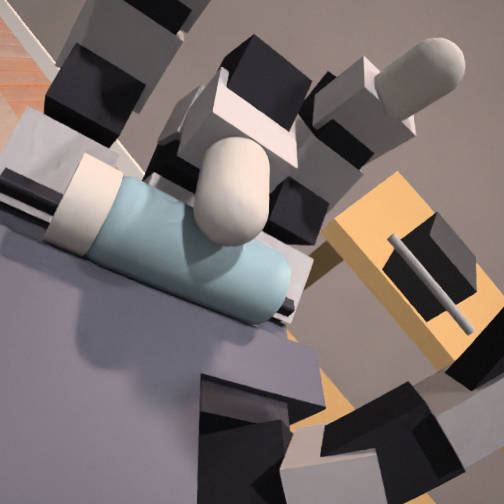

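Request:
execute_actions([
  {"rows": [
[0,0.0478,-0.0121,-0.0166,0,0,0.754,0,0.576,0.696,0.754,0,0.576,0.696,0.754,0,0.576,0.696,0.714,0.678,0.226,0.168,0.4,-0.6,0.001,0.0303,0.003,-0.0107,0.0003,0.001,0.2,0,-0.008,0.28,0.339,0,-1,-0.088,0.2,0,-0.008,0.28,-0.104,0.266,0.032,-0.018,0.6,-0.2],
[0,0.0478,-0.0121,-0.0166,0,0,0.754,0,0.576,0.696,0.754,0,0.576,0.696,0.754,0,0.576,0.696,0.714,0.678,0.226,0.168,0.4,-0.6,0.001,0.0303,0.003,-0.0107,0.0003,0.001,0.2,0,-0.008,0.28,0.316,0,-1,-0.085,0.2,0,-0.008,0.28,-0.104,0.266,0.032,-0.018,0.6,-0.2],
[0,0.0478,-0.0121,-0.0166,0,0,0.754,0,0.576,0.696,0.754,0,0.576,0.696,0.754,0,0.576,0.696,0.714,0.678,0.226,0.168,0.4,-0.6,0.001,0.0303,0.003,-0.0107,0.0003,0.001,0.2,0,-0.008,0.28,0.293,0,-1,-0.078,0.2,0,-0.008,0.28,-0.104,0.266,0.032,-0.018,0.6,-0.2],
[0,0.0478,-0.0121,-0.0166,0,0,0.754,0,0.576,0.696,0.754,0,0.576,0.696,0.754,0,0.576,0.696,0.714,0.678,0.226,0.168,0.4,-0.6,0.001,0.0303,0.003,-0.0107,0.0003,0.001,0.2,0,-0.008,0.28,0.27,0,-1,-0.071,0.2,0,-0.008,0.28,-0.104,0.266,0.032,-0.018,0.6,-0.2],
[0,0.0478,-0.0121,-0.0166,0,0,0.754,0,0.576,0.696,0.754,0,0.576,0.696,0.754,0,0.576,0.696,0.714,0.678,0.226,0.168,0.4,-0.6,0.001,0.0303,0.003,-0.0107,0.0003,0.001,0.2,0,-0.008,0.28,0.247,0,-1,-0.064,0.2,0,-0.008,0.28,-0.104,0.266,0.032,-0.018,0.6,-0.2],
[0,0.0478,-0.0121,-0.0166,0,0,0.754,0,0.576,0.696,0.754,0,0.576,0.696,0.754,0,0.576,0.696,0.714,0.678,0.226,0.168,0.4,-0.6,0.001,0.0303,0.003,-0.0107,0.0003,0.001,0.2,0,-0.008,0.28,0.224,0,-1,-0.057,0.2,0,-0.008,0.28,-0.104,0.266,0.032,-0.018,0.6,-0.2],
[0,0.0478,-0.0121,-0.0166,0,0,0.754,0,0.576,0.696,0.754,0,0.576,0.696,0.754,0,0.576,0.696,0.714,0.678,0.226,0.168,0.4,-0.6,0.001,0.0303,0.003,-0.0107,0.0003,0.001,0.2,0,-0.008,0.28,0.201,0,-1,-0.05,0.2,0,-0.008,0.28,-0.104,0.266,0.032,-0.018,0.6,-0.2],
[0,0.0478,-0.0121,-0.0166,0,0,0.754,0,0.576,0.696,0.754,0,0.576,0.696,0.754,0,0.576,0.696,0.714,0.678,0.226,0.168,0.4,-0.6,0.001,0.0303,0.003,-0.0107,0.0003,0.001,0.2,0,-0.008,0.28,0.178,0,-1,-0.043,0.2,0,-0.008,0.28,-0.104,0.266,0.032,-0.018,0.6,-0.2],
[0,0.0478,-0.0121,-0.0166,0,0,0.754,0,0.576,0.696,0.754,0,0.576,0.696,0.754,0,0.576,0.696,0.714,0.678,0.226,0.168,0.4,-0.6,0.001,0.0303,0.003,-0.0107,0.0003,0.001,0.2,0,-0.008,0.28,0.155,0,-1,-0.037,0.2,0,-0.008,0.28,-0.104,0.266,0.032,-0.018,0.6,-0.2],
[0,0.0478,-0.0121,-0.0166,0,0,0.754,0,0.576,0.696,0.754,0,0.576,0.696,0.754,0,0.576,0.696,0.714,0.678,0.226,0.168,0.4,-0.6,0.001,0.0303,0.003,-0.0107,0.0003,0.001,0.2,0,-0.008,0.28,0.132,0,-1,-0.03,0.2,0,-0.008,0.28,-0.104,0.266,0.032,-0.018,0.6,-0.2],
[0,0.0478,-0.0121,-0.0166,0,0,0.754,0,0.576,0.696,0.754,0,0.576,0.696,0.754,0,0.576,0.696,0.714,0.678,0.226,0.168,0.4,-0.6,0.001,0.0303,0.003,-0.0107,0.0003,0.001,0.2,0,-0.008,0.28,0.109,0,-1,-0.024,0.2,0,-0.008,0.28,-0.104,0.266,0.032,-0.018,0.6,-0.2],
[0,0.0478,-0.0121,-0.0166,0,0,0.754,0,0.576,0.696,0.754,0,0.576,0.696,0.754,0,0.576,0.696,0.714,0.678,0.226,0.168,0.4,-0.6,0.001,0.0303,0.003,-0.0107,0.0003,0.001,0.2,0,-0.008,0.28,0.086,0,-1,-0.018,0.2,0,-0.008,0.28,-0.104,0.266,0.032,-0.018,0.6,-0.2],
[0,0.0478,-0.0121,-0.0166,0,0,0.754,0,0.576,0.696,0.754,0,0.576,0.696,0.754,0,0.576,0.696,0.714,0.678,0.226,0.168,0.4,-0.6,0.001,0.0303,0.003,-0.0107,0.0003,0.001,0.2,0,-0.008,0.28,0.063,0,-1,-0.012,0.2,0,-0.008,0.28,-0.104,0.266,0.032,-0.018,0.6,-0.2],
[0,0.0478,-0.0121,-0.0166,0,0,0.754,0,0.576,0.696,0.754,0,0.576,0.696,0.754,0,0.576,0.696,0.714,0.678,0.226,0.168,0.4,-0.6,0.001,0.0303,0.003,-0.0107,0.0003,0.001,0.2,0,-0.008,0.28,0.04,0,-1,-0.006,0.2,0,-0.008,0.28,-0.104,0.266,0.032,-0.018,0.6,-0.2],
[0,0.0478,-0.0121,-0.0166,0,0,0.754,0,0.576,0.696,0.754,0,0.576,0.696,0.754,0,0.576,0.696,0.714,0.678,0.226,0.168,0.4,-0.6,0.001,0.0303,0.003,-0.0107,0.0003,0.001,0.2,0,-0.008,0.28,0.04,0,-1,-0.002,0.2,0,-0.008,0.28,-0.104,0.266,0.032,-0.018,0.6,-0.2]
], "steps": 15},
])

Request:
execute_actions([
  {"rows": [
[0,0.0478,-0.0121,-0.0166,0,0,0.754,0,0.576,0.696,0.754,0,0.576,0.696,0.754,0,0.576,0.696,0.714,0.678,0.226,0.168,0.4,-0.6,0.001,0.0303,0.003,-0.0107,0.0003,0.001,0.2,0,-0.008,0.28,0.04,0,-1,0,0.2,0,-0.008,0.28,-0.104,0.266,0.032,-0.018,0.6,-0.2],
[0,0.0478,-0.0121,-0.0166,0,0,0.754,0,0.576,0.696,0.754,0,0.576,0.696,0.754,0,0.576,0.696,0.714,0.678,0.226,0.168,0.4,-0.6,0.001,0.0303,0.003,-0.0107,0.0003,0.001,0.2,0,-0.008,0.28,0.055,0,-1,0.11,0.2,0,-0.008,0.28,-0.104,0.266,0.032,-0.018,0.6,-0.2],
[0,0.0478,-0.0121,-0.0166,0,0,0.754,0,0.576,0.696,0.754,0,0.576,0.696,0.754,0,0.576,0.696,0.714,0.678,0.226,0.168,0.4,-0.6,0.001,0.0303,0.003,-0.0107,0.0003,0.001,0.2,0,-0.008,0.28,0.07,0,-1,0.11,0.2,0,-0.008,0.28,-0.104,0.266,0.032,-0.018,0.6,-0.2],
[0,0.0478,-0.0121,-0.0166,0,0,0.754,0,0.576,0.696,0.754,0,0.576,0.696,0.754,0,0.576,0.696,0.714,0.678,0.226,0.168,0.4,-0.6,0.001,0.0303,0.003,-0.0107,0.0003,0.001,0.2,0,-0.008,0.28,0.07,0,-1,0.11,0.2,0,-0.008,0.28,-0.104,0.266,0.032,-0.018,0.6,-0.2],
[0,0.0478,-0.0121,-0.0166,0,0,0.754,0,0.576,0.696,0.754,0,0.576,0.696,0.754,0,0.576,0.696,0.714,0.678,0.226,0.168,0.4,-0.6,0.001,0.0303,0.003,-0.0107,0.0003,0.001,0.2,0,-0.008,0.28,0.36,0,-1,0.11,0.2,0,-0.008,0.28,-0.104,0.266,0.032,-0.018,0.6,-0.2],
[0,0.0478,-0.0121,-0.0166,0,0,0.754,0,0.576,0.696,0.754,0,0.576,0.696,0.754,0,0.576,0.696,0.714,0.678,0.226,0.168,0.4,-0.6,0.001,0.0303,0.003,-0.0107,0.0003,0.001,0.2,0,-0.008,0.28,0.36,0,-1,0.11,0.2,0,-0.008,0.28,-0.104,0.266,0.032,-0.018,0.6,-0.2],
[0,0.0478,-0.0121,-0.0166,0,0,0.754,0,0.576,0.696,0.754,0,0.576,0.696,0.754,0,0.576,0.696,0.714,0.678,0.226,0.168,0.4,-0.6,0.001,0.0303,0.003,-0.0107,0.0003,0.001,0.2,0,-0.008,0.28,0.36,0,-1,0.08,0.2,0,-0.008,0.28,-0.104,0.266,0.032,-0.018,0.6,-0.2],
[0,0.0478,-0.0121,-0.0166,0,0,0.754,0,0.576,0.696,0.754,0,0.576,0.696,0.754,0,0.576,0.696,0.714,0.678,0.226,0.168,0.4,-0.6,0.001,0.0303,0.003,-0.0107,0.0003,0.001,0.2,0,-0.008,0.28,0.36,0,-1,0.06,0.2,0,-0.008,0.28,-0.104,0.266,0.032,-0.018,0.6,-0.2],
[0,0.0478,-0.0121,-0.0166,0,0,0.754,0,0.576,0.696,0.754,0,0.576,0.696,0.754,0,0.576,0.696,0.714,0.678,0.226,0.168,0.4,-0.6,0.001,0.0303,0.003,-0.0107,0.0003,0.001,0.2,0,-0.008,0.28,0.36,0,-1,0.04,0.2,0,-0.008,0.28,-0.104,0.266,0.032,-0.018,0.6,-0.2],
[0,0.0478,-0.0121,-0.0166,0,0,0.754,0,0.576,0.696,0.754,0,0.576,0.696,0.754,0,0.576,0.696,0.714,0.678,0.226,0.168,0.4,-0.6,0.001,0.0303,0.003,-0.0107,0.0003,0.001,0.2,0,-0.008,0.28,0.36,0,-1,0.02,0.2,0,-0.008,0.28,-0.104,0.266,0.032,-0.018,0.6,-0.2],
[0,0.0478,-0.0121,-0.0166,0,0,0.754,0,0.576,0.696,0.754,0,0.576,0.696,0.754,0,0.576,0.696,0.714,0.678,0.226,0.168,0.4,-0.6,0.001,0.0303,0.003,-0.0107,0.0003,0.001,0.2,0,-0.008,0.28,0.36,0,-1,-0.09,0.2,0,-0.008,0.28,-0.104,0.266,0.032,-0.018,0.6,-0.2]
], "steps": 15},
])

Request:
execute_actions([
  {"rows": [
[0,0.0478,-0.0121,-0.0166,0,0,0.754,0,0.576,0.696,0.754,0,0.576,0.696,0.754,0,0.576,0.696,0.714,0.678,0.226,0.168,0.4,-0.6,0.001,0.0303,0.003,-0.0107,0.0003,0.001,0.2,0,-0.008,0.28,0.339,0,-1,-0.088,0.2,0,-0.008,0.28,-0.104,0.266,0.032,-0.018,0.6,-0.2],
[0,0.0478,-0.0121,-0.0166,0,0,0.754,0,0.576,0.696,0.754,0,0.576,0.696,0.754,0,0.576,0.696,0.714,0.678,0.226,0.168,0.4,-0.6,0.001,0.0303,0.003,-0.0107,0.0003,0.001,0.2,0,-0.008,0.28,0.316,0,-1,-0.085,0.2,0,-0.008,0.28,-0.104,0.266,0.032,-0.018,0.6,-0.2],
[0,0.0478,-0.0121,-0.0166,0,0,0.754,0,0.576,0.696,0.754,0,0.576,0.696,0.754,0,0.576,0.696,0.714,0.678,0.226,0.168,0.4,-0.6,0.001,0.0303,0.003,-0.0107,0.0003,0.001,0.2,0,-0.008,0.28,0.293,0,-1,-0.078,0.2,0,-0.008,0.28,-0.104,0.266,0.032,-0.018,0.6,-0.2],
[0,0.0478,-0.0121,-0.0166,0,0,0.754,0,0.576,0.696,0.754,0,0.576,0.696,0.754,0,0.576,0.696,0.714,0.678,0.226,0.168,0.4,-0.6,0.001,0.0303,0.003,-0.0107,0.0003,0.001,0.2,0,-0.008,0.28,0.27,0,-1,-0.071,0.2,0,-0.008,0.28,-0.104,0.266,0.032,-0.018,0.6,-0.2],
[0,0.0478,-0.0121,-0.0166,0,0,0.754,0,0.576,0.696,0.754,0,0.576,0.696,0.754,0,0.576,0.696,0.714,0.678,0.226,0.168,0.4,-0.6,0.001,0.0303,0.003,-0.0107,0.0003,0.001,0.2,0,-0.008,0.28,0.247,0,-1,-0.064,0.2,0,-0.008,0.28,-0.104,0.266,0.032,-0.018,0.6,-0.2],
[0,0.0478,-0.0121,-0.0166,0,0,0.754,0,0.576,0.696,0.754,0,0.576,0.696,0.754,0,0.576,0.696,0.714,0.678,0.226,0.168,0.4,-0.6,0.001,0.0303,0.003,-0.0107,0.0003,0.001,0.2,0,-0.008,0.28,0.224,0,-1,-0.057,0.2,0,-0.008,0.28,-0.104,0.266,0.032,-0.018,0.6,-0.2],
[0,0.0478,-0.0121,-0.0166,0,0,0.754,0,0.576,0.696,0.754,0,0.576,0.696,0.754,0,0.576,0.696,0.714,0.678,0.226,0.168,0.4,-0.6,0.001,0.0303,0.003,-0.0107,0.0003,0.001,0.2,0,-0.008,0.28,0.201,0,-1,-0.05,0.2,0,-0.008,0.28,-0.104,0.266,0.032,-0.018,0.6,-0.2],
[0,0.0478,-0.0121,-0.0166,0,0,0.754,0,0.576,0.696,0.754,0,0.576,0.696,0.754,0,0.576,0.696,0.714,0.678,0.226,0.168,0.4,-0.6,0.001,0.0303,0.003,-0.0107,0.0003,0.001,0.2,0,-0.008,0.28,0.178,0,-1,-0.043,0.2,0,-0.008,0.28,-0.104,0.266,0.032,-0.018,0.6,-0.2],
[0,0.0478,-0.0121,-0.0166,0,0,0.754,0,0.576,0.696,0.754,0,0.576,0.696,0.754,0,0.576,0.696,0.714,0.678,0.226,0.168,0.4,-0.6,0.001,0.0303,0.003,-0.0107,0.0003,0.001,0.2,0,-0.008,0.28,0.155,0,-1,-0.037,0.2,0,-0.008,0.28,-0.104,0.266,0.032,-0.018,0.6,-0.2],
[0,0.0478,-0.0121,-0.0166,0,0,0.754,0,0.576,0.696,0.754,0,0.576,0.696,0.754,0,0.576,0.696,0.714,0.678,0.226,0.168,0.4,-0.6,0.001,0.0303,0.003,-0.0107,0.0003,0.001,0.2,0,-0.008,0.28,0.132,0,-1,-0.03,0.2,0,-0.008,0.28,-0.104,0.266,0.032,-0.018,0.6,-0.2],
[0,0.0478,-0.0121,-0.0166,0,0,0.754,0,0.576,0.696,0.754,0,0.576,0.696,0.754,0,0.576,0.696,0.714,0.678,0.226,0.168,0.4,-0.6,0.001,0.0303,0.003,-0.0107,0.0003,0.001,0.2,0,-0.008,0.28,0.109,0,-1,-0.024,0.2,0,-0.008,0.28,-0.104,0.266,0.032,-0.018,0.6,-0.2],
[0,0.0478,-0.0121,-0.0166,0,0,0.754,0,0.576,0.696,0.754,0,0.576,0.696,0.754,0,0.576,0.696,0.714,0.678,0.226,0.168,0.4,-0.6,0.001,0.0303,0.003,-0.0107,0.0003,0.001,0.2,0,-0.008,0.28,0.086,0,-1,-0.018,0.2,0,-0.008,0.28,-0.104,0.266,0.032,-0.018,0.6,-0.2],
[0,0.0478,-0.0121,-0.0166,0,0,0.754,0,0.576,0.696,0.754,0,0.576,0.696,0.754,0,0.576,0.696,0.714,0.678,0.226,0.168,0.4,-0.6,0.001,0.0303,0.003,-0.0107,0.0003,0.001,0.2,0,-0.008,0.28,0.063,0,-1,-0.012,0.2,0,-0.008,0.28,-0.104,0.266,0.032,-0.018,0.6,-0.2],
[0,0.0478,-0.0121,-0.0166,0,0,0.754,0,0.576,0.696,0.754,0,0.576,0.696,0.754,0,0.576,0.696,0.714,0.678,0.226,0.168,0.4,-0.6,0.001,0.0303,0.003,-0.0107,0.0003,0.001,0.2,0,-0.008,0.28,0.04,0,-1,-0.006,0.2,0,-0.008,0.28,-0.104,0.266,0.032,-0.018,0.6,-0.2],
[0,0.0478,-0.0121,-0.0166,0,0,0.754,0,0.576,0.696,0.754,0,0.576,0.696,0.754,0,0.576,0.696,0.714,0.678,0.226,0.168,0.4,-0.6,0.001,0.0303,0.003,-0.0107,0.0003,0.001,0.2,0,-0.008,0.28,0.04,0,-1,-0.002,0.2,0,-0.008,0.28,-0.104,0.266,0.032,-0.018,0.6,-0.2]
], "steps": 15},
])

Request:
execute_actions([
  {"rows": [
[0,0.0478,-0.0121,-0.0166,0,0,0.754,0,0.576,0.696,0.754,0,0.576,0.696,0.754,0,0.576,0.696,0.714,0.678,0.226,0.168,0.4,-0.6,0.001,0.0303,0.003,-0.0107,0.0003,0.001,0.2,0,-0.008,0.28,0.04,0,-1,0,0.2,0,-0.008,0.28,-0.104,0.266,0.032,-0.018,0.6,-0.2],
[0,0.0478,-0.0121,-0.0166,0,0,0.754,0,0.576,0.696,0.754,0,0.576,0.696,0.754,0,0.576,0.696,0.714,0.678,0.226,0.168,0.4,-0.6,0.001,0.0303,0.003,-0.0107,0.0003,0.001,0.2,0,-0.008,0.28,0.055,0,-1,0.11,0.2,0,-0.008,0.28,-0.104,0.266,0.032,-0.018,0.6,-0.2],
[0,0.0478,-0.0121,-0.0166,0,0,0.754,0,0.576,0.696,0.754,0,0.576,0.696,0.754,0,0.576,0.696,0.714,0.678,0.226,0.168,0.4,-0.6,0.001,0.0303,0.003,-0.0107,0.0003,0.001,0.2,0,-0.008,0.28,0.07,0,-1,0.11,0.2,0,-0.008,0.28,-0.104,0.266,0.032,-0.018,0.6,-0.2],
[0,0.0478,-0.0121,-0.0166,0,0,0.754,0,0.576,0.696,0.754,0,0.576,0.696,0.754,0,0.576,0.696,0.714,0.678,0.226,0.168,0.4,-0.6,0.001,0.0303,0.003,-0.0107,0.0003,0.001,0.2,0,-0.008,0.28,0.07,0,-1,0.11,0.2,0,-0.008,0.28,-0.104,0.266,0.032,-0.018,0.6,-0.2],
[0,0.0478,-0.0121,-0.0166,0,0,0.754,0,0.576,0.696,0.754,0,0.576,0.696,0.754,0,0.576,0.696,0.714,0.678,0.226,0.168,0.4,-0.6,0.001,0.0303,0.003,-0.0107,0.0003,0.001,0.2,0,-0.008,0.28,0.36,0,-1,0.11,0.2,0,-0.008,0.28,-0.104,0.266,0.032,-0.018,0.6,-0.2],
[0,0.0478,-0.0121,-0.0166,0,0,0.754,0,0.576,0.696,0.754,0,0.576,0.696,0.754,0,0.576,0.696,0.714,0.678,0.226,0.168,0.4,-0.6,0.001,0.0303,0.003,-0.0107,0.0003,0.001,0.2,0,-0.008,0.28,0.36,0,-1,0.11,0.2,0,-0.008,0.28,-0.104,0.266,0.032,-0.018,0.6,-0.2],
[0,0.0478,-0.0121,-0.0166,0,0,0.754,0,0.576,0.696,0.754,0,0.576,0.696,0.754,0,0.576,0.696,0.714,0.678,0.226,0.168,0.4,-0.6,0.001,0.0303,0.003,-0.0107,0.0003,0.001,0.2,0,-0.008,0.28,0.36,0,-1,0.08,0.2,0,-0.008,0.28,-0.104,0.266,0.032,-0.018,0.6,-0.2],
[0,0.0478,-0.0121,-0.0166,0,0,0.754,0,0.576,0.696,0.754,0,0.576,0.696,0.754,0,0.576,0.696,0.714,0.678,0.226,0.168,0.4,-0.6,0.001,0.0303,0.003,-0.0107,0.0003,0.001,0.2,0,-0.008,0.28,0.36,0,-1,0.06,0.2,0,-0.008,0.28,-0.104,0.266,0.032,-0.018,0.6,-0.2],
[0,0.0478,-0.0121,-0.0166,0,0,0.754,0,0.576,0.696,0.754,0,0.576,0.696,0.754,0,0.576,0.696,0.714,0.678,0.226,0.168,0.4,-0.6,0.001,0.0303,0.003,-0.0107,0.0003,0.001,0.2,0,-0.008,0.28,0.36,0,-1,0.04,0.2,0,-0.008,0.28,-0.104,0.266,0.032,-0.018,0.6,-0.2]
], "steps": 15},
], pictures=true)

Request:
zoom_image(camera="cam_right_wrist", region=[30, 120, 330, 350])

Scene clock: 11.43 s of 4800.00 s.
left_arm: end_effector_position=(+0.3872, +0.8022, +0.5763) hand_goal=(+0.754, +0.000, +0.576, +0.696, +0.754, +0.000, +0.576, +0.696, +0.754, +0.000, +0.576, +0.696, +0.714, +0.678, +0.226, +0.168) hand_measured=(+0.764, +0.000, +0.576, +0.696, +0.764, +0.000, +0.576, +0.696, +0.764, +0.000, +0.576, +0.696, +0.724, +0.678, +0.226, +0.168) hand_current_ma=(+56, +0, +4, +0, +52, +0, +4, +0, +55, +0, +4, +0, +53, -4, -1, -2) hand_state=(goal, goal, goal, goal, goal, goal, goal, goal, goal, goal, goal, goal, goal, goal, goal, goal) hand_current_limit=0.40 hand_speed=-0.60 end_effector_quat_wxyz=(+0.267, +0.270, +0.652, +0.656) | right_arm: end_effector_position=(+0.4291, -0.0955, +0.4048) hand_goal=(+0.200, +0.000, -0.008, +0.280, +0.110, +0.000, -1.000, -0.024, +0.200, +0.000, -0.008, +0.280, -0.104, +0.266, +0.032, -0.018) hand_measured=(+0.206, +0.000, -0.006, +0.282, +0.202, +0.000, -0.980, -0.032, +0.206, +0.000, -0.006, +0.282, -0.088, +0.270, +0.034, -0.016) hand_current_ma=(+31, +0, +11, +13, +238, +0, +103, +31, +34, +0, +12, +12, +82, +30, +13, +11) hand_state=(goal, goal, goal, goal, moving, goal, goal, moving, goal, goal, goal, goal, goal, goal, goal, goal) hand_current_limit=0.60 hand_speed=-0.20 end_effector_quat_wxyz=(+0.292, +0.299, +0.632, +0.653)
Joint positions: left_arm=[ 0.66   1.038  1.037  0.005 -0.015  0.007] | right_arm=[1.02  1.104 0.6   0.526 0.104 0.02 ]
Joint velocities: left_arm=[ 0.005 -0.015  0.012 -0.007 -0.066  0.037] | right_arm=[ 0.005 -0.015  0.007 -0.022 -0.022 -0.051]
Steps of this call (steps 1 to 88: nothing new was sent; steps 89 to 99: the first 11 steps of this action). Readings (end_effector_position | what the end effector reports):
89: left_arm (+0.3872, +0.8022, +0.5763) | right_arm (+0.4291, -0.0955, +0.4048) | left_arm hand_goal=(+0.754, +0.000, +0.576, +0.696, +0.754, +0.000, +0.576, +0.696, +0.754, +0.000, +0.576, +0.696, +0.714, +0.678, +0.226, +0.168) hand_measured=(+0.764, +0.000, +0.576, +0.696, +0.764, +0.000, +0.576, +0.696, +0.764, +0.000, +0.576, +0.696, +0.724, +0.678, +0.226, +0.168) hand_current_ma=(+56, +0, +4, +0, +52, +0, +4, +0, +55, +0, +4, +0, +53, -4, -1, -2) hand_state=(goal, goal, goal, goal, goal, goal, goal, goal, goal, goal, goal, goal, goal, goal, goal, goal) hand_current_limit=0.40 hand_speed=-0.60 | right_arm hand_goal=(+0.200, +0.000, -0.008, +0.280, +0.340, +0.000, -1.000, -0.088, +0.200, +0.000, -0.008, +0.280, -0.104, +0.266, +0.032, -0.018) hand_measured=(+0.206, +0.000, -0.006, +0.282, +0.364, +0.000, -0.990, -0.066, +0.206, +0.000, -0.006, +0.282, -0.088, +0.270, +0.034, -0.016) hand_current_ma=(+31, +0, +11, +13, +26, +0, +48, +126, +34, +0, +12, +12, +82, +30, +13, +11) hand_state=(goal, goal, goal, goal, moving, goal, goal, moving, goal, goal, goal, goal, goal, goal, goal, goal) hand_current_limit=0.60 hand_speed=-0.20
90: left_arm (+0.3872, +0.8022, +0.5763) | right_arm (+0.4291, -0.0955, +0.4048) | left_arm hand_goal=(+0.754, +0.000, +0.576, +0.696, +0.754, +0.000, +0.576, +0.696, +0.754, +0.000, +0.576, +0.696, +0.714, +0.678, +0.226, +0.168) hand_measured=(+0.764, +0.000, +0.576, +0.696, +0.764, +0.000, +0.576, +0.696, +0.764, +0.000, +0.576, +0.696, +0.724, +0.678, +0.226, +0.168) hand_current_ma=(+56, +0, +4, +0, +52, +0, +4, +0, +55, +0, +4, +0, +53, -4, -1, -2) hand_state=(goal, goal, goal, goal, goal, goal, goal, goal, goal, goal, goal, goal, goal, goal, goal, goal) hand_current_limit=0.40 hand_speed=-0.60 | right_arm hand_goal=(+0.200, +0.000, -0.008, +0.280, +0.316, +0.000, -1.000, -0.084, +0.200, +0.000, -0.008, +0.280, -0.104, +0.266, +0.032, -0.018) hand_measured=(+0.206, +0.000, -0.006, +0.282, +0.364, +0.000, -0.990, -0.066, +0.206, +0.000, -0.006, +0.282, -0.088, +0.270, +0.034, -0.016) hand_current_ma=(+31, +0, +11, +13, +122, +0, +49, +115, +34, +0, +12, +12, +82, +30, +13, +11) hand_state=(goal, goal, goal, goal, moving, goal, goal, moving, goal, goal, goal, goal, goal, goal, goal, goal) hand_current_limit=0.60 hand_speed=-0.20
92: left_arm (+0.3872, +0.8022, +0.5763) | right_arm (+0.4291, -0.0955, +0.4048) | left_arm hand_goal=(+0.754, +0.000, +0.576, +0.696, +0.754, +0.000, +0.576, +0.696, +0.754, +0.000, +0.576, +0.696, +0.714, +0.678, +0.226, +0.168) hand_measured=(+0.764, +0.000, +0.576, +0.696, +0.764, +0.000, +0.576, +0.696, +0.764, +0.000, +0.576, +0.696, +0.724, +0.678, +0.226, +0.168) hand_current_ma=(+56, +0, +4, +0, +52, +0, +4, +0, +55, +0, +4, +0, +53, -4, -1, -2) hand_state=(goal, goal, goal, goal, goal, goal, goal, goal, goal, goal, goal, goal, goal, goal, goal, goal) hand_current_limit=0.40 hand_speed=-0.60 | right_arm hand_goal=(+0.200, +0.000, -0.008, +0.280, +0.270, +0.000, -1.000, -0.070, +0.200, +0.000, -0.008, +0.280, -0.104, +0.266, +0.032, -0.018) hand_measured=(+0.206, +0.000, -0.006, +0.282, +0.342, +0.000, -0.988, -0.066, +0.206, +0.000, -0.006, +0.282, -0.088, +0.270, +0.034, -0.016) hand_current_ma=(+31, +0, +11, +13, +183, +0, +83, +63, +34, +0, +12, +12, +82, +30, +13, +11) hand_state=(goal, goal, goal, goal, moving, goal, moving, moving, goal, goal, goal, goal, goal, goal, goal, goal) hand_current_limit=0.60 hand_speed=-0.20
96: left_arm (+0.3872, +0.8022, +0.5763) | right_arm (+0.4291, -0.0955, +0.4048) | left_arm hand_goal=(+0.754, +0.000, +0.576, +0.696, +0.754, +0.000, +0.576, +0.696, +0.754, +0.000, +0.576, +0.696, +0.714, +0.678, +0.226, +0.168) hand_measured=(+0.764, +0.000, +0.576, +0.696, +0.764, +0.000, +0.576, +0.696, +0.764, +0.000, +0.576, +0.696, +0.724, +0.678, +0.226, +0.168) hand_current_ma=(+56, +0, +4, +0, +52, +0, +4, +0, +55, +0, +4, +0, +53, -4, -1, -2) hand_state=(goal, goal, goal, goal, goal, goal, goal, goal, goal, goal, goal, goal, goal, goal, goal, goal) hand_current_limit=0.40 hand_speed=-0.60 | right_arm hand_goal=(+0.200, +0.000, -0.008, +0.280, +0.178, +0.000, -1.000, -0.042, +0.200, +0.000, -0.008, +0.280, -0.104, +0.266, +0.032, -0.018) hand_measured=(+0.206, +0.000, -0.006, +0.282, +0.270, +0.000, -0.982, -0.050, +0.206, +0.000, -0.006, +0.282, -0.088, +0.270, +0.034, -0.016) hand_current_ma=(+31, +0, +11, +13, +224, +0, +95, +34, +34, +0, +12, +12, +82, +30, +13, +11) hand_state=(goal, goal, goal, goal, moving, goal, goal, moving, goal, goal, goal, goal, goal, goal, goal, goal) hand_current_limit=0.60 hand_speed=-0.20
99: the state above

Scene clock: 11.93 s of 4800.00 s.
left_arm: end_effector_position=(+0.3872, +0.8022, +0.5763) hand_goal=(+0.754, +0.000, +0.576, +0.696, +0.754, +0.000, +0.576, +0.696, +0.754, +0.000, +0.576, +0.696, +0.714, +0.678, +0.226, +0.168) hand_measured=(+0.764, +0.000, +0.576, +0.696, +0.764, +0.000, +0.576, +0.696, +0.764, +0.000, +0.576, +0.696, +0.724, +0.678, +0.226, +0.168) hand_current_ma=(+56, +0, +4, +0, +52, +0, +4, +0, +55, +0, +4, +0, +53, -4, -1, -2) hand_state=(goal, goal, goal, goal, goal, goal, goal, goal, goal, goal, goal, goal, goal, goal, goal, goal) hand_current_limit=0.40 hand_speed=-0.60 end_effector_quat_wxyz=(+0.267, +0.270, +0.652, +0.656) | right_arm: end_effector_position=(+0.4291, -0.0955, +0.4048) hand_goal=(+0.200, +0.000, -0.008, +0.280, +0.360, +0.000, -1.000, -0.090, +0.200, +0.000, -0.008, +0.280, -0.104, +0.266, +0.032, -0.018) hand_measured=(+0.206, +0.000, -0.006, +0.282, +0.280, +0.000, -1.000, +0.050, +0.206, +0.000, -0.006, +0.282, -0.088, +0.270, +0.034, -0.016) hand_current_ma=(+31, +0, +11, +13, -32, +0, +1, +39, +34, +0, +12, +12, +82, +30, +13, +11) hand_state=(goal, goal, goal, goal, moving, goal, goal, moving, goal, goal, goal, goal, goal, goal, goal, goal) hand_current_limit=0.60 hand_speed=-0.20 end_effector_quat_wxyz=(+0.292, +0.299, +0.632, +0.653)
Joint positions: left_arm=[ 0.66   1.038  1.037  0.005 -0.015  0.007] | right_arm=[1.02  1.104 0.6   0.526 0.104 0.02 ]
Joint velocities: left_arm=[-0.005  0.005  0.002 -0.012 -0.081  0.037] | right_arm=[-0.015 -0.005 -0.007  0.002  0.022 -0.022]
Off your previous action's commanded pose (left_arm): 0.030 m, 3 deg at its last step (step 4 of this call).
Off your previous action's commanded pose (right_arm): 0.018 m, 2 deg at its last step (step 4 of this call).
Steps of this call (steps 1 to 4: the last 4 steps of your previous action; steps 5 to 15: the first 11 steps of this action, its rows measured from where the robot was after step 4). Readings (end_effector_position | what the end effector reports):
4: left_arm (+0.3872, +0.8022, +0.5763) | right_arm (+0.4291, -0.0955, +0.4048) | left_arm hand_goal=(+0.754, +0.000, +0.576, +0.696, +0.754, +0.000, +0.576, +0.696, +0.754, +0.000, +0.576, +0.696, +0.714, +0.678, +0.226, +0.168) hand_measured=(+0.764, +0.000, +0.576, +0.696, +0.764, +0.000, +0.576, +0.696, +0.764, +0.000, +0.576, +0.696, +0.724, +0.678, +0.226, +0.168) hand_current_ma=(+56, +0, +4, +0, +52, +0, +4, +0, +55, +0, +4, +0, +53, -4, -1, -2) hand_state=(goal, goal, goal, goal, goal, goal, goal, goal, goal, goal, goal, goal, goal, goal, goal, goal) hand_current_limit=0.40 hand_speed=-0.60 | right_arm hand_goal=(+0.200, +0.000, -0.008, +0.280, +0.040, +0.000, -1.000, -0.002, +0.200, +0.000, -0.008, +0.280, -0.104, +0.266, +0.032, -0.018) hand_measured=(+0.206, +0.000, -0.006, +0.282, +0.112, +0.000, -0.980, -0.008, +0.206, +0.000, -0.006, +0.282, -0.088, +0.270, +0.034, -0.016) hand_current_ma=(+31, +0, +11, +13, +231, +0, +108, +29, +34, +0, +12, +12, +82, +30, +13, +11) hand_state=(goal, goal, goal, goal, moving, goal, blocked, moving, goal, goal, goal, goal, goal, goal, goal, goal) hand_current_limit=0.60 hand_speed=-0.20
5: left_arm (+0.3872, +0.8022, +0.5763) | right_arm (+0.4291, -0.0955, +0.4048) | left_arm hand_goal=(+0.754, +0.000, +0.576, +0.696, +0.754, +0.000, +0.576, +0.696, +0.754, +0.000, +0.576, +0.696, +0.714, +0.678, +0.226, +0.168) hand_measured=(+0.764, +0.000, +0.576, +0.696, +0.764, +0.000, +0.576, +0.696, +0.764, +0.000, +0.576, +0.696, +0.724, +0.678, +0.226, +0.168) hand_current_ma=(+56, +0, +4, +0, +52, +0, +4, +0, +55, +0, +4, +0, +53, -4, -1, -2) hand_state=(goal, goal, goal, goal, goal, goal, goal, goal, goal, goal, goal, goal, goal, goal, goal, goal) hand_current_limit=0.40 hand_speed=-0.60 | right_arm hand_goal=(+0.200, +0.000, -0.008, +0.280, +0.040, +0.000, -1.000, +0.000, +0.200, +0.000, -0.008, +0.280, -0.104, +0.266, +0.032, -0.018) hand_measured=(+0.206, +0.000, -0.006, +0.282, +0.090, +0.000, -0.980, -0.002, +0.206, +0.000, -0.006, +0.282, -0.088, +0.270, +0.034, -0.016) hand_current_ma=(+31, +0, +11, +13, +159, +0, +107, +25, +34, +0, +12, +12, +82, +30, +13, +11) hand_state=(goal, goal, goal, goal, moving, goal, blocked, moving, goal, goal, goal, goal, goal, goal, goal, goal) hand_current_limit=0.60 hand_speed=-0.20
6: left_arm (+0.3872, +0.8022, +0.5763) | right_arm (+0.4291, -0.0955, +0.4048) | left_arm hand_goal=(+0.754, +0.000, +0.576, +0.696, +0.754, +0.000, +0.576, +0.696, +0.754, +0.000, +0.576, +0.696, +0.714, +0.678, +0.226, +0.168) hand_measured=(+0.764, +0.000, +0.576, +0.696, +0.764, +0.000, +0.576, +0.696, +0.764, +0.000, +0.576, +0.696, +0.724, +0.678, +0.226, +0.168) hand_current_ma=(+56, +0, +4, +0, +52, +0, +4, +0, +55, +0, +4, +0, +53, -4, -1, -2) hand_state=(goal, goal, goal, goal, goal, goal, goal, goal, goal, goal, goal, goal, goal, goal, goal, goal) hand_current_limit=0.40 hand_speed=-0.60 | right_arm hand_goal=(+0.200, +0.000, -0.008, +0.280, +0.056, +0.000, -1.000, +0.110, +0.200, +0.000, -0.008, +0.280, -0.104, +0.266, +0.032, -0.018) hand_measured=(+0.206, +0.000, -0.006, +0.282, +0.080, +0.000, -0.980, +0.002, +0.206, +0.000, -0.006, +0.282, -0.088, +0.270, +0.034, -0.016) hand_current_ma=(+31, +0, +11, +13, +172, +0, +107, +22, +34, +0, +12, +12, +82, +30, +13, +11) hand_state=(goal, goal, goal, goal, moving, goal, blocked, moving, goal, goal, goal, goal, goal, goal, goal, goal) hand_current_limit=0.60 hand_speed=-0.20
8: left_arm (+0.3872, +0.8022, +0.5763) | right_arm (+0.4291, -0.0955, +0.4048) | left_arm hand_goal=(+0.754, +0.000, +0.576, +0.696, +0.754, +0.000, +0.576, +0.696, +0.754, +0.000, +0.576, +0.696, +0.714, +0.678, +0.226, +0.168) hand_measured=(+0.764, +0.000, +0.576, +0.696, +0.764, +0.000, +0.576, +0.696, +0.764, +0.000, +0.576, +0.696, +0.724, +0.678, +0.226, +0.168) hand_current_ma=(+56, +0, +4, +0, +52, +0, +4, +0, +55, +0, +4, +0, +53, -4, -1, -2) hand_state=(goal, goal, goal, goal, goal, goal, goal, goal, goal, goal, goal, goal, goal, goal, goal, goal) hand_current_limit=0.40 hand_speed=-0.60 | right_arm hand_goal=(+0.200, +0.000, -0.008, +0.280, +0.070, +0.000, -1.000, +0.110, +0.200, +0.000, -0.008, +0.280, -0.104, +0.266, +0.032, -0.018) hand_measured=(+0.206, +0.000, -0.006, +0.282, +0.076, +0.000, -0.988, +0.044, +0.206, +0.000, -0.006, +0.282, -0.088, +0.270, +0.034, -0.016) hand_current_ma=(+31, +0, +11, +13, +20, +0, +3, -55, +34, +0, +12, +12, +82, +30, +13, +11) hand_state=(goal, goal, goal, goal, moving, goal, moving, moving, goal, goal, goal, goal, goal, goal, goal, goal) hand_current_limit=0.60 hand_speed=-0.20
12: left_arm (+0.3872, +0.8022, +0.5763) | right_arm (+0.4291, -0.0955, +0.4048) | left_arm hand_goal=(+0.754, +0.000, +0.576, +0.696, +0.754, +0.000, +0.576, +0.696, +0.754, +0.000, +0.576, +0.696, +0.714, +0.678, +0.226, +0.168) hand_measured=(+0.764, +0.000, +0.576, +0.696, +0.764, +0.000, +0.576, +0.696, +0.764, +0.000, +0.576, +0.696, +0.724, +0.678, +0.226, +0.168) hand_current_ma=(+56, +0, +4, +0, +52, +0, +4, +0, +55, +0, +4, +0, +53, -4, -1, -2) hand_state=(goal, goal, goal, goal, goal, goal, goal, goal, goal, goal, goal, goal, goal, goal, goal, goal) hand_current_limit=0.40 hand_speed=-0.60 | right_arm hand_goal=(+0.200, +0.000, -0.008, +0.280, +0.360, +0.000, -1.000, +0.060, +0.200, +0.000, -0.008, +0.280, -0.104, +0.266, +0.032, -0.018) hand_measured=(+0.206, +0.000, -0.006, +0.282, +0.152, +0.000, -1.000, +0.104, +0.206, +0.000, -0.006, +0.282, -0.088, +0.270, +0.034, -0.016) hand_current_ma=(+31, +0, +11, +13, -75, +0, +0, +75, +34, +0, +12, +12, +82, +30, +13, +11) hand_state=(goal, goal, goal, goal, moving, goal, goal, moving, goal, goal, goal, goal, goal, goal, goal, goal) hand_current_limit=0.60 hand_speed=-0.20
15: the state above

Scene clock: 12.43 s of 4800.00 s.
left_arm: end_effector_position=(+0.3872, +0.8022, +0.5763) hand_goal=(+0.754, +0.000, +0.576, +0.696, +0.754, +0.000, +0.576, +0.696, +0.754, +0.000, +0.576, +0.696, +0.714, +0.678, +0.226, +0.168) hand_measured=(+0.764, +0.000, +0.576, +0.696, +0.764, +0.000, +0.576, +0.696, +0.764, +0.000, +0.576, +0.696, +0.724, +0.678, +0.226, +0.168) hand_current_ma=(+56, +0, +4, +0, +52, +0, +4, +0, +55, +0, +4, +0, +53, -4, -1, -2) hand_state=(goal, goal, goal, goal, goal, goal, goal, goal, goal, goal, goal, goal, goal, goal, goal, goal) hand_current_limit=0.40 hand_speed=-0.60 end_effector_quat_wxyz=(+0.267, +0.270, +0.652, +0.656) | right_arm: end_effector_position=(+0.4291, -0.0955, +0.4048) hand_goal=(+0.200, +0.000, -0.008, +0.280, +0.110, +0.000, -1.000, -0.024, +0.200, +0.000, -0.008, +0.280, -0.104, +0.266, +0.032, -0.018) hand_measured=(+0.206, +0.000, -0.006, +0.282, +0.204, +0.000, -0.982, -0.032, +0.206, +0.000, -0.006, +0.282, -0.088, +0.270, +0.034, -0.016) hand_current_ma=(+31, +0, +11, +13, +244, +0, +99, +26, +34, +0, +12, +12, +82, +30, +13, +11) hand_state=(goal, goal, goal, goal, moving, goal, goal, moving, goal, goal, goal, goal, goal, goal, goal, goal) hand_current_limit=0.60 hand_speed=-0.20 end_effector_quat_wxyz=(+0.292, +0.299, +0.632, +0.653)
Joint positions: left_arm=[ 0.66   1.038  1.037  0.005 -0.015  0.007] | right_arm=[1.02  1.104 0.6   0.526 0.104 0.02 ]
Joint velocities: left_arm=[-0.005 -0.005 -0.027  0.002 -0.037  0.081] | right_arm=[-0.005 -0.005 -0.007 -0.002 -0.022 -0.022]
Off your previous action's commanded pose (left_arm): 0.030 m, 3 deg at its last step (step 4 of this call).
Off your previous action's commanded pose (right_arm): 0.018 m, 2 deg at its last step (step 4 of this call).
Steps of this call (steps 1 to 4: the last 4 steps of your previous action; steps 5 to 15: the first 11 steps of this action, its rows measured from where the robot was after step 4). Readings (end_effector_position | what the end effector reports):
4: left_arm (+0.3872, +0.8022, +0.5763) | right_arm (+0.4291, -0.0955, +0.4048) | left_arm hand_goal=(+0.754, +0.000, +0.576, +0.696, +0.754, +0.000, +0.576, +0.696, +0.754, +0.000, +0.576, +0.696, +0.714, +0.678, +0.226, +0.168) hand_measured=(+0.764, +0.000, +0.576, +0.696, +0.764, +0.000, +0.576, +0.696, +0.764, +0.000, +0.576, +0.696, +0.724, +0.678, +0.226, +0.168) hand_current_ma=(+56, +0, +4, +0, +52, +0, +4, +0, +55, +0, +4, +0, +53, -4, -1, -2) hand_state=(goal, goal, goal, goal, goal, goal, goal, goal, goal, goal, goal, goal, goal, goal, goal, goal) hand_current_limit=0.40 hand_speed=-0.60 | right_arm hand_goal=(+0.200, +0.000, -0.008, +0.280, +0.360, +0.000, -1.000, -0.090, +0.200, +0.000, -0.008, +0.280, -0.104, +0.266, +0.032, -0.018) hand_measured=(+0.206, +0.000, -0.006, +0.282, +0.364, +0.000, -0.994, -0.062, +0.206, +0.000, -0.006, +0.282, -0.088, +0.270, +0.034, -0.016) hand_current_ma=(+31, +0, +11, +13, +32, +0, +67, +127, +34, +0, +12, +12, +82, +30, +13, +11) hand_state=(goal, goal, goal, goal, moving, goal, moving, moving, goal, goal, goal, goal, goal, goal, goal, goal) hand_current_limit=0.60 hand_speed=-0.20
5: left_arm (+0.3872, +0.8022, +0.5763) | right_arm (+0.4291, -0.0955, +0.4048) | left_arm hand_goal=(+0.754, +0.000, +0.576, +0.696, +0.754, +0.000, +0.576, +0.696, +0.754, +0.000, +0.576, +0.696, +0.714, +0.678, +0.226, +0.168) hand_measured=(+0.764, +0.000, +0.576, +0.696, +0.764, +0.000, +0.576, +0.696, +0.764, +0.000, +0.576, +0.696, +0.724, +0.678, +0.226, +0.168) hand_current_ma=(+56, +0, +4, +0, +52, +0, +4, +0, +55, +0, +4, +0, +53, -4, -1, -2) hand_state=(goal, goal, goal, goal, goal, goal, goal, goal, goal, goal, goal, goal, goal, goal, goal, goal) hand_current_limit=0.40 hand_speed=-0.60 | right_arm hand_goal=(+0.200, +0.000, -0.008, +0.280, +0.340, +0.000, -1.000, -0.088, +0.200, +0.000, -0.008, +0.280, -0.104, +0.266, +0.032, -0.018) hand_measured=(+0.206, +0.000, -0.006, +0.282, +0.364, +0.000, -0.992, -0.066, +0.206, +0.000, -0.006, +0.282, -0.088, +0.270, +0.034, -0.016) hand_current_ma=(+31, +0, +11, +13, +27, +0, +51, +121, +34, +0, +12, +12, +82, +30, +13, +11) hand_state=(goal, goal, goal, goal, moving, goal, moving, moving, goal, goal, goal, goal, goal, goal, goal, goal) hand_current_limit=0.60 hand_speed=-0.20
6: left_arm (+0.3872, +0.8022, +0.5763) | right_arm (+0.4291, -0.0955, +0.4048) | left_arm hand_goal=(+0.754, +0.000, +0.576, +0.696, +0.754, +0.000, +0.576, +0.696, +0.754, +0.000, +0.576, +0.696, +0.714, +0.678, +0.226, +0.168) hand_measured=(+0.764, +0.000, +0.576, +0.696, +0.764, +0.000, +0.576, +0.696, +0.764, +0.000, +0.576, +0.696, +0.724, +0.678, +0.226, +0.168) hand_current_ma=(+56, +0, +4, +0, +52, +0, +4, +0, +55, +0, +4, +0, +53, -4, -1, -2) hand_state=(goal, goal, goal, goal, goal, goal, goal, goal, goal, goal, goal, goal, goal, goal, goal, goal) hand_current_limit=0.40 hand_speed=-0.60 | right_arm hand_goal=(+0.200, +0.000, -0.008, +0.280, +0.316, +0.000, -1.000, -0.084, +0.200, +0.000, -0.008, +0.280, -0.104, +0.266, +0.032, -0.018) hand_measured=(+0.206, +0.000, -0.006, +0.282, +0.364, +0.000, -0.992, -0.066, +0.206, +0.000, -0.006, +0.282, -0.088, +0.270, +0.034, -0.016) hand_current_ma=(+31, +0, +11, +13, +121, +0, +47, +113, +34, +0, +12, +12, +82, +30, +13, +11) hand_state=(goal, goal, goal, goal, moving, goal, goal, moving, goal, goal, goal, goal, goal, goal, goal, goal) hand_current_limit=0.60 hand_speed=-0.20
8: left_arm (+0.3872, +0.8022, +0.5763) | right_arm (+0.4291, -0.0955, +0.4048) | left_arm hand_goal=(+0.754, +0.000, +0.576, +0.696, +0.754, +0.000, +0.576, +0.696, +0.754, +0.000, +0.576, +0.696, +0.714, +0.678, +0.226, +0.168) hand_measured=(+0.764, +0.000, +0.576, +0.696, +0.764, +0.000, +0.576, +0.696, +0.764, +0.000, +0.576, +0.696, +0.724, +0.678, +0.226, +0.168) hand_current_ma=(+56, +0, +4, +0, +52, +0, +4, +0, +55, +0, +4, +0, +53, -4, -1, -2) hand_state=(goal, goal, goal, goal, goal, goal, goal, goal, goal, goal, goal, goal, goal, goal, goal, goal) hand_current_limit=0.40 hand_speed=-0.60 | right_arm hand_goal=(+0.200, +0.000, -0.008, +0.280, +0.270, +0.000, -1.000, -0.070, +0.200, +0.000, -0.008, +0.280, -0.104, +0.266, +0.032, -0.018) hand_measured=(+0.206, +0.000, -0.006, +0.282, +0.342, +0.000, -0.990, -0.066, +0.206, +0.000, -0.006, +0.282, -0.088, +0.270, +0.034, -0.016) hand_current_ma=(+31, +0, +11, +13, +191, +0, +82, +60, +34, +0, +12, +12, +82, +30, +13, +11) hand_state=(goal, goal, goal, goal, moving, goal, moving, moving, goal, goal, goal, goal, goal, goal, goal, goal) hand_current_limit=0.60 hand_speed=-0.20
12: left_arm (+0.3872, +0.8022, +0.5763) | right_arm (+0.4291, -0.0955, +0.4048) | left_arm hand_goal=(+0.754, +0.000, +0.576, +0.696, +0.754, +0.000, +0.576, +0.696, +0.754, +0.000, +0.576, +0.696, +0.714, +0.678, +0.226, +0.168) hand_measured=(+0.764, +0.000, +0.576, +0.696, +0.764, +0.000, +0.576, +0.696, +0.764, +0.000, +0.576, +0.696, +0.724, +0.678, +0.226, +0.168) hand_current_ma=(+56, +0, +4, +0, +52, +0, +4, +0, +55, +0, +4, +0, +53, -4, -1, -2) hand_state=(goal, goal, goal, goal, goal, goal, goal, goal, goal, goal, goal, goal, goal, goal, goal, goal) hand_current_limit=0.40 hand_speed=-0.60 | right_arm hand_goal=(+0.200, +0.000, -0.008, +0.280, +0.178, +0.000, -1.000, -0.042, +0.200, +0.000, -0.008, +0.280, -0.104, +0.266, +0.032, -0.018) hand_measured=(+0.206, +0.000, -0.006, +0.282, +0.272, +0.000, -0.982, -0.052, +0.206, +0.000, -0.006, +0.282, -0.088, +0.270, +0.034, -0.016) hand_current_ma=(+31, +0, +11, +13, +228, +0, +92, +29, +34, +0, +12, +12, +82, +30, +13, +11) hand_state=(goal, goal, goal, goal, moving, goal, goal, moving, goal, goal, goal, goal, goal, goal, goal, goal) hand_current_limit=0.60 hand_speed=-0.20
15: the state above

Scene clock: 12.93 s of 4800.00 s.
left_arm: end_effector_position=(+0.3872, +0.8022, +0.5763) hand_goal=(+0.754, +0.000, +0.576, +0.696, +0.754, +0.000, +0.576, +0.696, +0.754, +0.000, +0.576, +0.696, +0.714, +0.678, +0.226, +0.168) hand_measured=(+0.764, +0.000, +0.576, +0.696, +0.764, +0.000, +0.576, +0.696, +0.764, +0.000, +0.576, +0.696, +0.724, +0.678, +0.226, +0.168) hand_current_ma=(+56, +0, +4, +0, +52, +0, +4, +0, +55, +0, +4, +0, +53, -4, -1, -2) hand_state=(goal, goal, goal, goal, goal, goal, goal, goal, goal, goal, goal, goal, goal, goal, goal, goal) hand_current_limit=0.40 hand_speed=-0.60 end_effector_quat_wxyz=(+0.267, +0.270, +0.652, +0.656) | right_arm: end_effector_position=(+0.4291, -0.0955, +0.4048) hand_goal=(+0.200, +0.000, -0.008, +0.280, +0.360, +0.000, -1.000, +0.040, +0.200, +0.000, -0.008, +0.280, -0.104, +0.266, +0.032, -0.018) hand_measured=(+0.206, +0.000, -0.006, +0.282, +0.282, +0.000, -1.000, +0.052, +0.206, +0.000, -0.006, +0.282, -0.088, +0.270, +0.034, -0.016) hand_current_ma=(+31, +0, +11, +13, -34, +0, +1, -11, +34, +0, +12, +12, +82, +30, +13, +11) hand_state=(goal, goal, goal, goal, moving, goal, goal, moving, goal, goal, goal, goal, goal, goal, goal, goal) hand_current_limit=0.60 hand_speed=-0.20 end_effector_quat_wxyz=(+0.292, +0.299, +0.632, +0.653)
Joint positions: left_arm=[ 0.66   1.038  1.037  0.005 -0.015  0.007] | right_arm=[1.02  1.104 0.6   0.526 0.104 0.02 ]
Joint velocities: left_arm=[-0.005 -0.005 -0.022 -0.017 -0.022 -0.051] | right_arm=[ 0.005 -0.005  0.012 -0.012  0.037  0.037]
Off your previous action's commanded pose (left_arm): 0.030 m, 3 deg at its last step (step 4 of this call).
Off your previous action's commanded pose (right_arm): 0.018 m, 2 deg at its last step (step 4 of this call).
Steps of this call (steps 1 to 4: the last 4 steps of your previous action; steps 5 to 15: the first 11 steps of this action, its rows measured from where the robot was after step 4). Readings (end_effector_position | what the end effector reports):
4: left_arm (+0.3872, +0.8022, +0.5763) | right_arm (+0.4291, -0.0955, +0.4048) | left_arm hand_goal=(+0.754, +0.000, +0.576, +0.696, +0.754, +0.000, +0.576, +0.696, +0.754, +0.000, +0.576, +0.696, +0.714, +0.678, +0.226, +0.168) hand_measured=(+0.764, +0.000, +0.576, +0.696, +0.764, +0.000, +0.576, +0.696, +0.764, +0.000, +0.576, +0.696, +0.724, +0.678, +0.226, +0.168) hand_current_ma=(+56, +0, +4, +0, +52, +0, +4, +0, +55, +0, +4, +0, +53, -4, -1, -2) hand_state=(goal, goal, goal, goal, goal, goal, goal, goal, goal, goal, goal, goal, goal, goal, goal, goal) hand_current_limit=0.40 hand_speed=-0.60 | right_arm hand_goal=(+0.200, +0.000, -0.008, +0.280, +0.040, +0.000, -1.000, -0.002, +0.200, +0.000, -0.008, +0.280, -0.104, +0.266, +0.032, -0.018) hand_measured=(+0.206, +0.000, -0.006, +0.282, +0.118, +0.000, -0.980, -0.008, +0.206, +0.000, -0.006, +0.282, -0.088, +0.270, +0.034, -0.016) hand_current_ma=(+31, +0, +11, +13, +244, +0, +104, +22, +34, +0, +12, +12, +82, +30, +13, +11) hand_state=(goal, goal, goal, goal, moving, goal, blocked, moving, goal, goal, goal, goal, goal, goal, goal, goal) hand_current_limit=0.60 hand_speed=-0.20
5: left_arm (+0.3872, +0.8022, +0.5763) | right_arm (+0.4291, -0.0955, +0.4048) | left_arm hand_goal=(+0.754, +0.000, +0.576, +0.696, +0.754, +0.000, +0.576, +0.696, +0.754, +0.000, +0.576, +0.696, +0.714, +0.678, +0.226, +0.168) hand_measured=(+0.764, +0.000, +0.576, +0.696, +0.764, +0.000, +0.576, +0.696, +0.764, +0.000, +0.576, +0.696, +0.724, +0.678, +0.226, +0.168) hand_current_ma=(+56, +0, +4, +0, +52, +0, +4, +0, +55, +0, +4, +0, +53, -4, -1, -2) hand_state=(goal, goal, goal, goal, goal, goal, goal, goal, goal, goal, goal, goal, goal, goal, goal, goal) hand_current_limit=0.40 hand_speed=-0.60 | right_arm hand_goal=(+0.200, +0.000, -0.008, +0.280, +0.040, +0.000, -1.000, +0.000, +0.200, +0.000, -0.008, +0.280, -0.104, +0.266, +0.032, -0.018) hand_measured=(+0.206, +0.000, -0.006, +0.282, +0.098, +0.000, -0.980, -0.002, +0.206, +0.000, -0.006, +0.282, -0.088, +0.270, +0.034, -0.016) hand_current_ma=(+31, +0, +11, +13, +204, +0, +104, +24, +34, +0, +12, +12, +82, +30, +13, +11) hand_state=(goal, goal, goal, goal, moving, goal, blocked, moving, goal, goal, goal, goal, goal, goal, goal, goal) hand_current_limit=0.60 hand_speed=-0.20
6: left_arm (+0.3872, +0.8022, +0.5763) | right_arm (+0.4291, -0.0955, +0.4048) | left_arm hand_goal=(+0.754, +0.000, +0.576, +0.696, +0.754, +0.000, +0.576, +0.696, +0.754, +0.000, +0.576, +0.696, +0.714, +0.678, +0.226, +0.168) hand_measured=(+0.764, +0.000, +0.576, +0.696, +0.764, +0.000, +0.576, +0.696, +0.764, +0.000, +0.576, +0.696, +0.724, +0.678, +0.226, +0.168) hand_current_ma=(+56, +0, +4, +0, +52, +0, +4, +0, +55, +0, +4, +0, +53, -4, -1, -2) hand_state=(goal, goal, goal, goal, goal, goal, goal, goal, goal, goal, goal, goal, goal, goal, goal, goal) hand_current_limit=0.40 hand_speed=-0.60 | right_arm hand_goal=(+0.200, +0.000, -0.008, +0.280, +0.056, +0.000, -1.000, +0.110, +0.200, +0.000, -0.008, +0.280, -0.104, +0.266, +0.032, -0.018) hand_measured=(+0.206, +0.000, -0.006, +0.282, +0.084, +0.000, -0.980, +0.002, +0.206, +0.000, -0.006, +0.282, -0.088, +0.270, +0.034, -0.016) hand_current_ma=(+31, +0, +11, +13, +184, +0, +104, +23, +34, +0, +12, +12, +82, +30, +13, +11) hand_state=(goal, goal, goal, goal, moving, goal, blocked, moving, goal, goal, goal, goal, goal, goal, goal, goal) hand_current_limit=0.60 hand_speed=-0.20
8: left_arm (+0.3872, +0.8022, +0.5763) | right_arm (+0.4291, -0.0955, +0.4048) | left_arm hand_goal=(+0.754, +0.000, +0.576, +0.696, +0.754, +0.000, +0.576, +0.696, +0.754, +0.000, +0.576, +0.696, +0.714, +0.678, +0.226, +0.168) hand_measured=(+0.764, +0.000, +0.576, +0.696, +0.764, +0.000, +0.576, +0.696, +0.764, +0.000, +0.576, +0.696, +0.724, +0.678, +0.226, +0.168) hand_current_ma=(+56, +0, +4, +0, +52, +0, +4, +0, +55, +0, +4, +0, +53, -4, -1, -2) hand_state=(goal, goal, goal, goal, goal, goal, goal, goal, goal, goal, goal, goal, goal, goal, goal, goal) hand_current_limit=0.40 hand_speed=-0.60 | right_arm hand_goal=(+0.200, +0.000, -0.008, +0.280, +0.070, +0.000, -1.000, +0.110, +0.200, +0.000, -0.008, +0.280, -0.104, +0.266, +0.032, -0.018) hand_measured=(+0.206, +0.000, -0.006, +0.282, +0.078, +0.000, -0.988, +0.044, +0.206, +0.000, -0.006, +0.282, -0.088, +0.270, +0.034, -0.016) hand_current_ma=(+31, +0, +11, +13, +32, +0, +3, -55, +34, +0, +12, +12, +82, +30, +13, +11) hand_state=(goal, goal, goal, goal, moving, goal, moving, moving, goal, goal, goal, goal, goal, goal, goal, goal) hand_current_limit=0.60 hand_speed=-0.20
12: left_arm (+0.3872, +0.8022, +0.5763) | right_arm (+0.4291, -0.0955, +0.4048) | left_arm hand_goal=(+0.754, +0.000, +0.576, +0.696, +0.754, +0.000, +0.576, +0.696, +0.754, +0.000, +0.576, +0.696, +0.714, +0.678, +0.226, +0.168) hand_measured=(+0.764, +0.000, +0.576, +0.696, +0.764, +0.000, +0.576, +0.696, +0.764, +0.000, +0.576, +0.696, +0.724, +0.678, +0.226, +0.168) hand_current_ma=(+56, +0, +4, +0, +52, +0, +4, +0, +55, +0, +4, +0, +53, -4, -1, -2) hand_state=(goal, goal, goal, goal, goal, goal, goal, goal, goal, goal, goal, goal, goal, goal, goal, goal) hand_current_limit=0.40 hand_speed=-0.60 | right_arm hand_goal=(+0.200, +0.000, -0.008, +0.280, +0.360, +0.000, -1.000, +0.060, +0.200, +0.000, -0.008, +0.280, -0.104, +0.266, +0.032, -0.018) hand_measured=(+0.206, +0.000, -0.006, +0.282, +0.152, +0.000, -1.000, +0.104, +0.206, +0.000, -0.006, +0.282, -0.088, +0.270, +0.034, -0.016) hand_current_ma=(+31, +0, +11, +13, -71, +0, +0, +75, +34, +0, +12, +12, +82, +30, +13, +11) hand_state=(goal, goal, goal, goal, moving, goal, goal, moving, goal, goal, goal, goal, goal, goal, goal, goal) hand_current_limit=0.60 hand_speed=-0.20
15: the state above
camera_calibration (this result's frames):
cam_left_wrist: T_world_to_cam=[[0.52159, -0.56124, 0.642615, -0.0920017], [-0.223378, -0.816743, -0.532008, 0.994181], [0.823436, 0.133944, -0.551374, 0.012814], [0, 0, 0, 1]] pos_world=[0.259514, 0.758639, 0.5951]
cam_right_wrist: T_world_to_cam=[[0.451625, -0.666618, 0.593005, -0.469052], [-0.317551, -0.741225, -0.591394, 0.256611], [0.833784, 0.0787792, -0.546441, -0.00894971], [0, 0, 0, 1]] pos_world=[0.300785, -0.121767, 0.425019]

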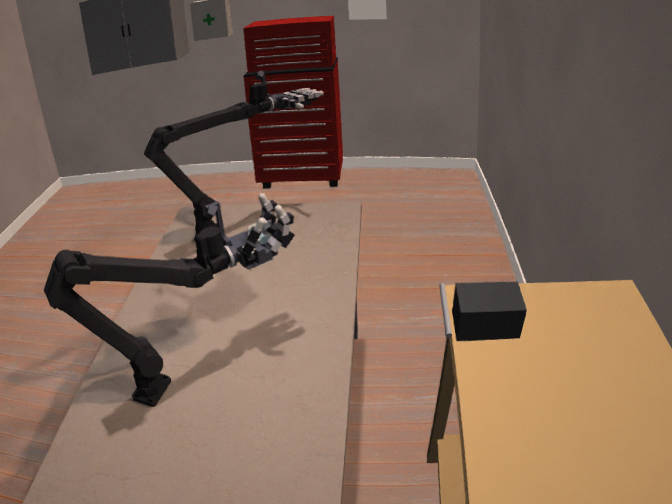

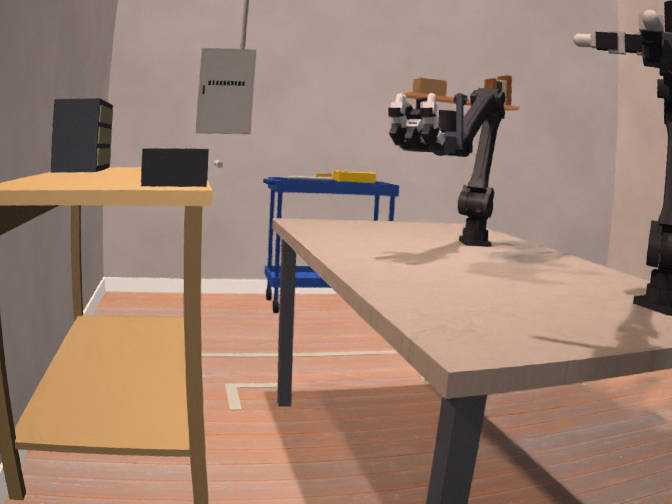

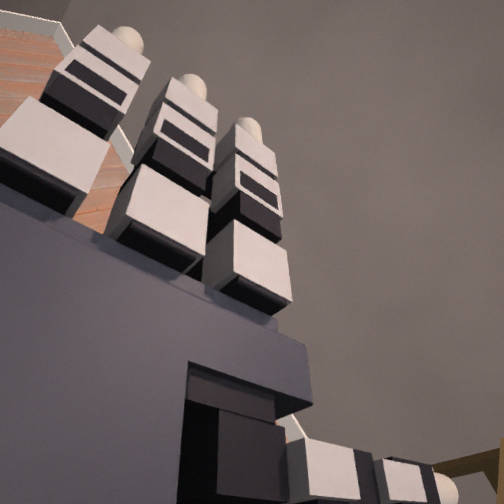

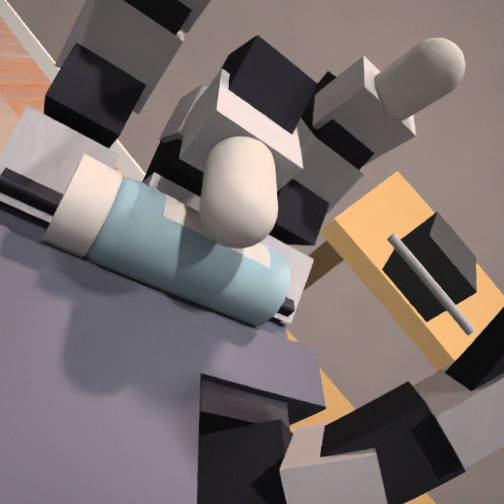

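Region (30, 120, 330, 350) of cam_right_wrist's 504x504 image, scaled by 1.680, with more detail than that image has; it fills the top 386 rows of this view, and the rest is white.

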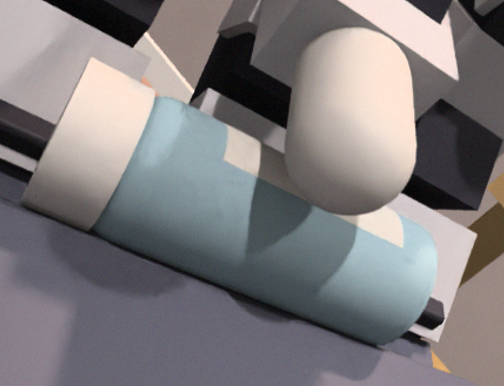

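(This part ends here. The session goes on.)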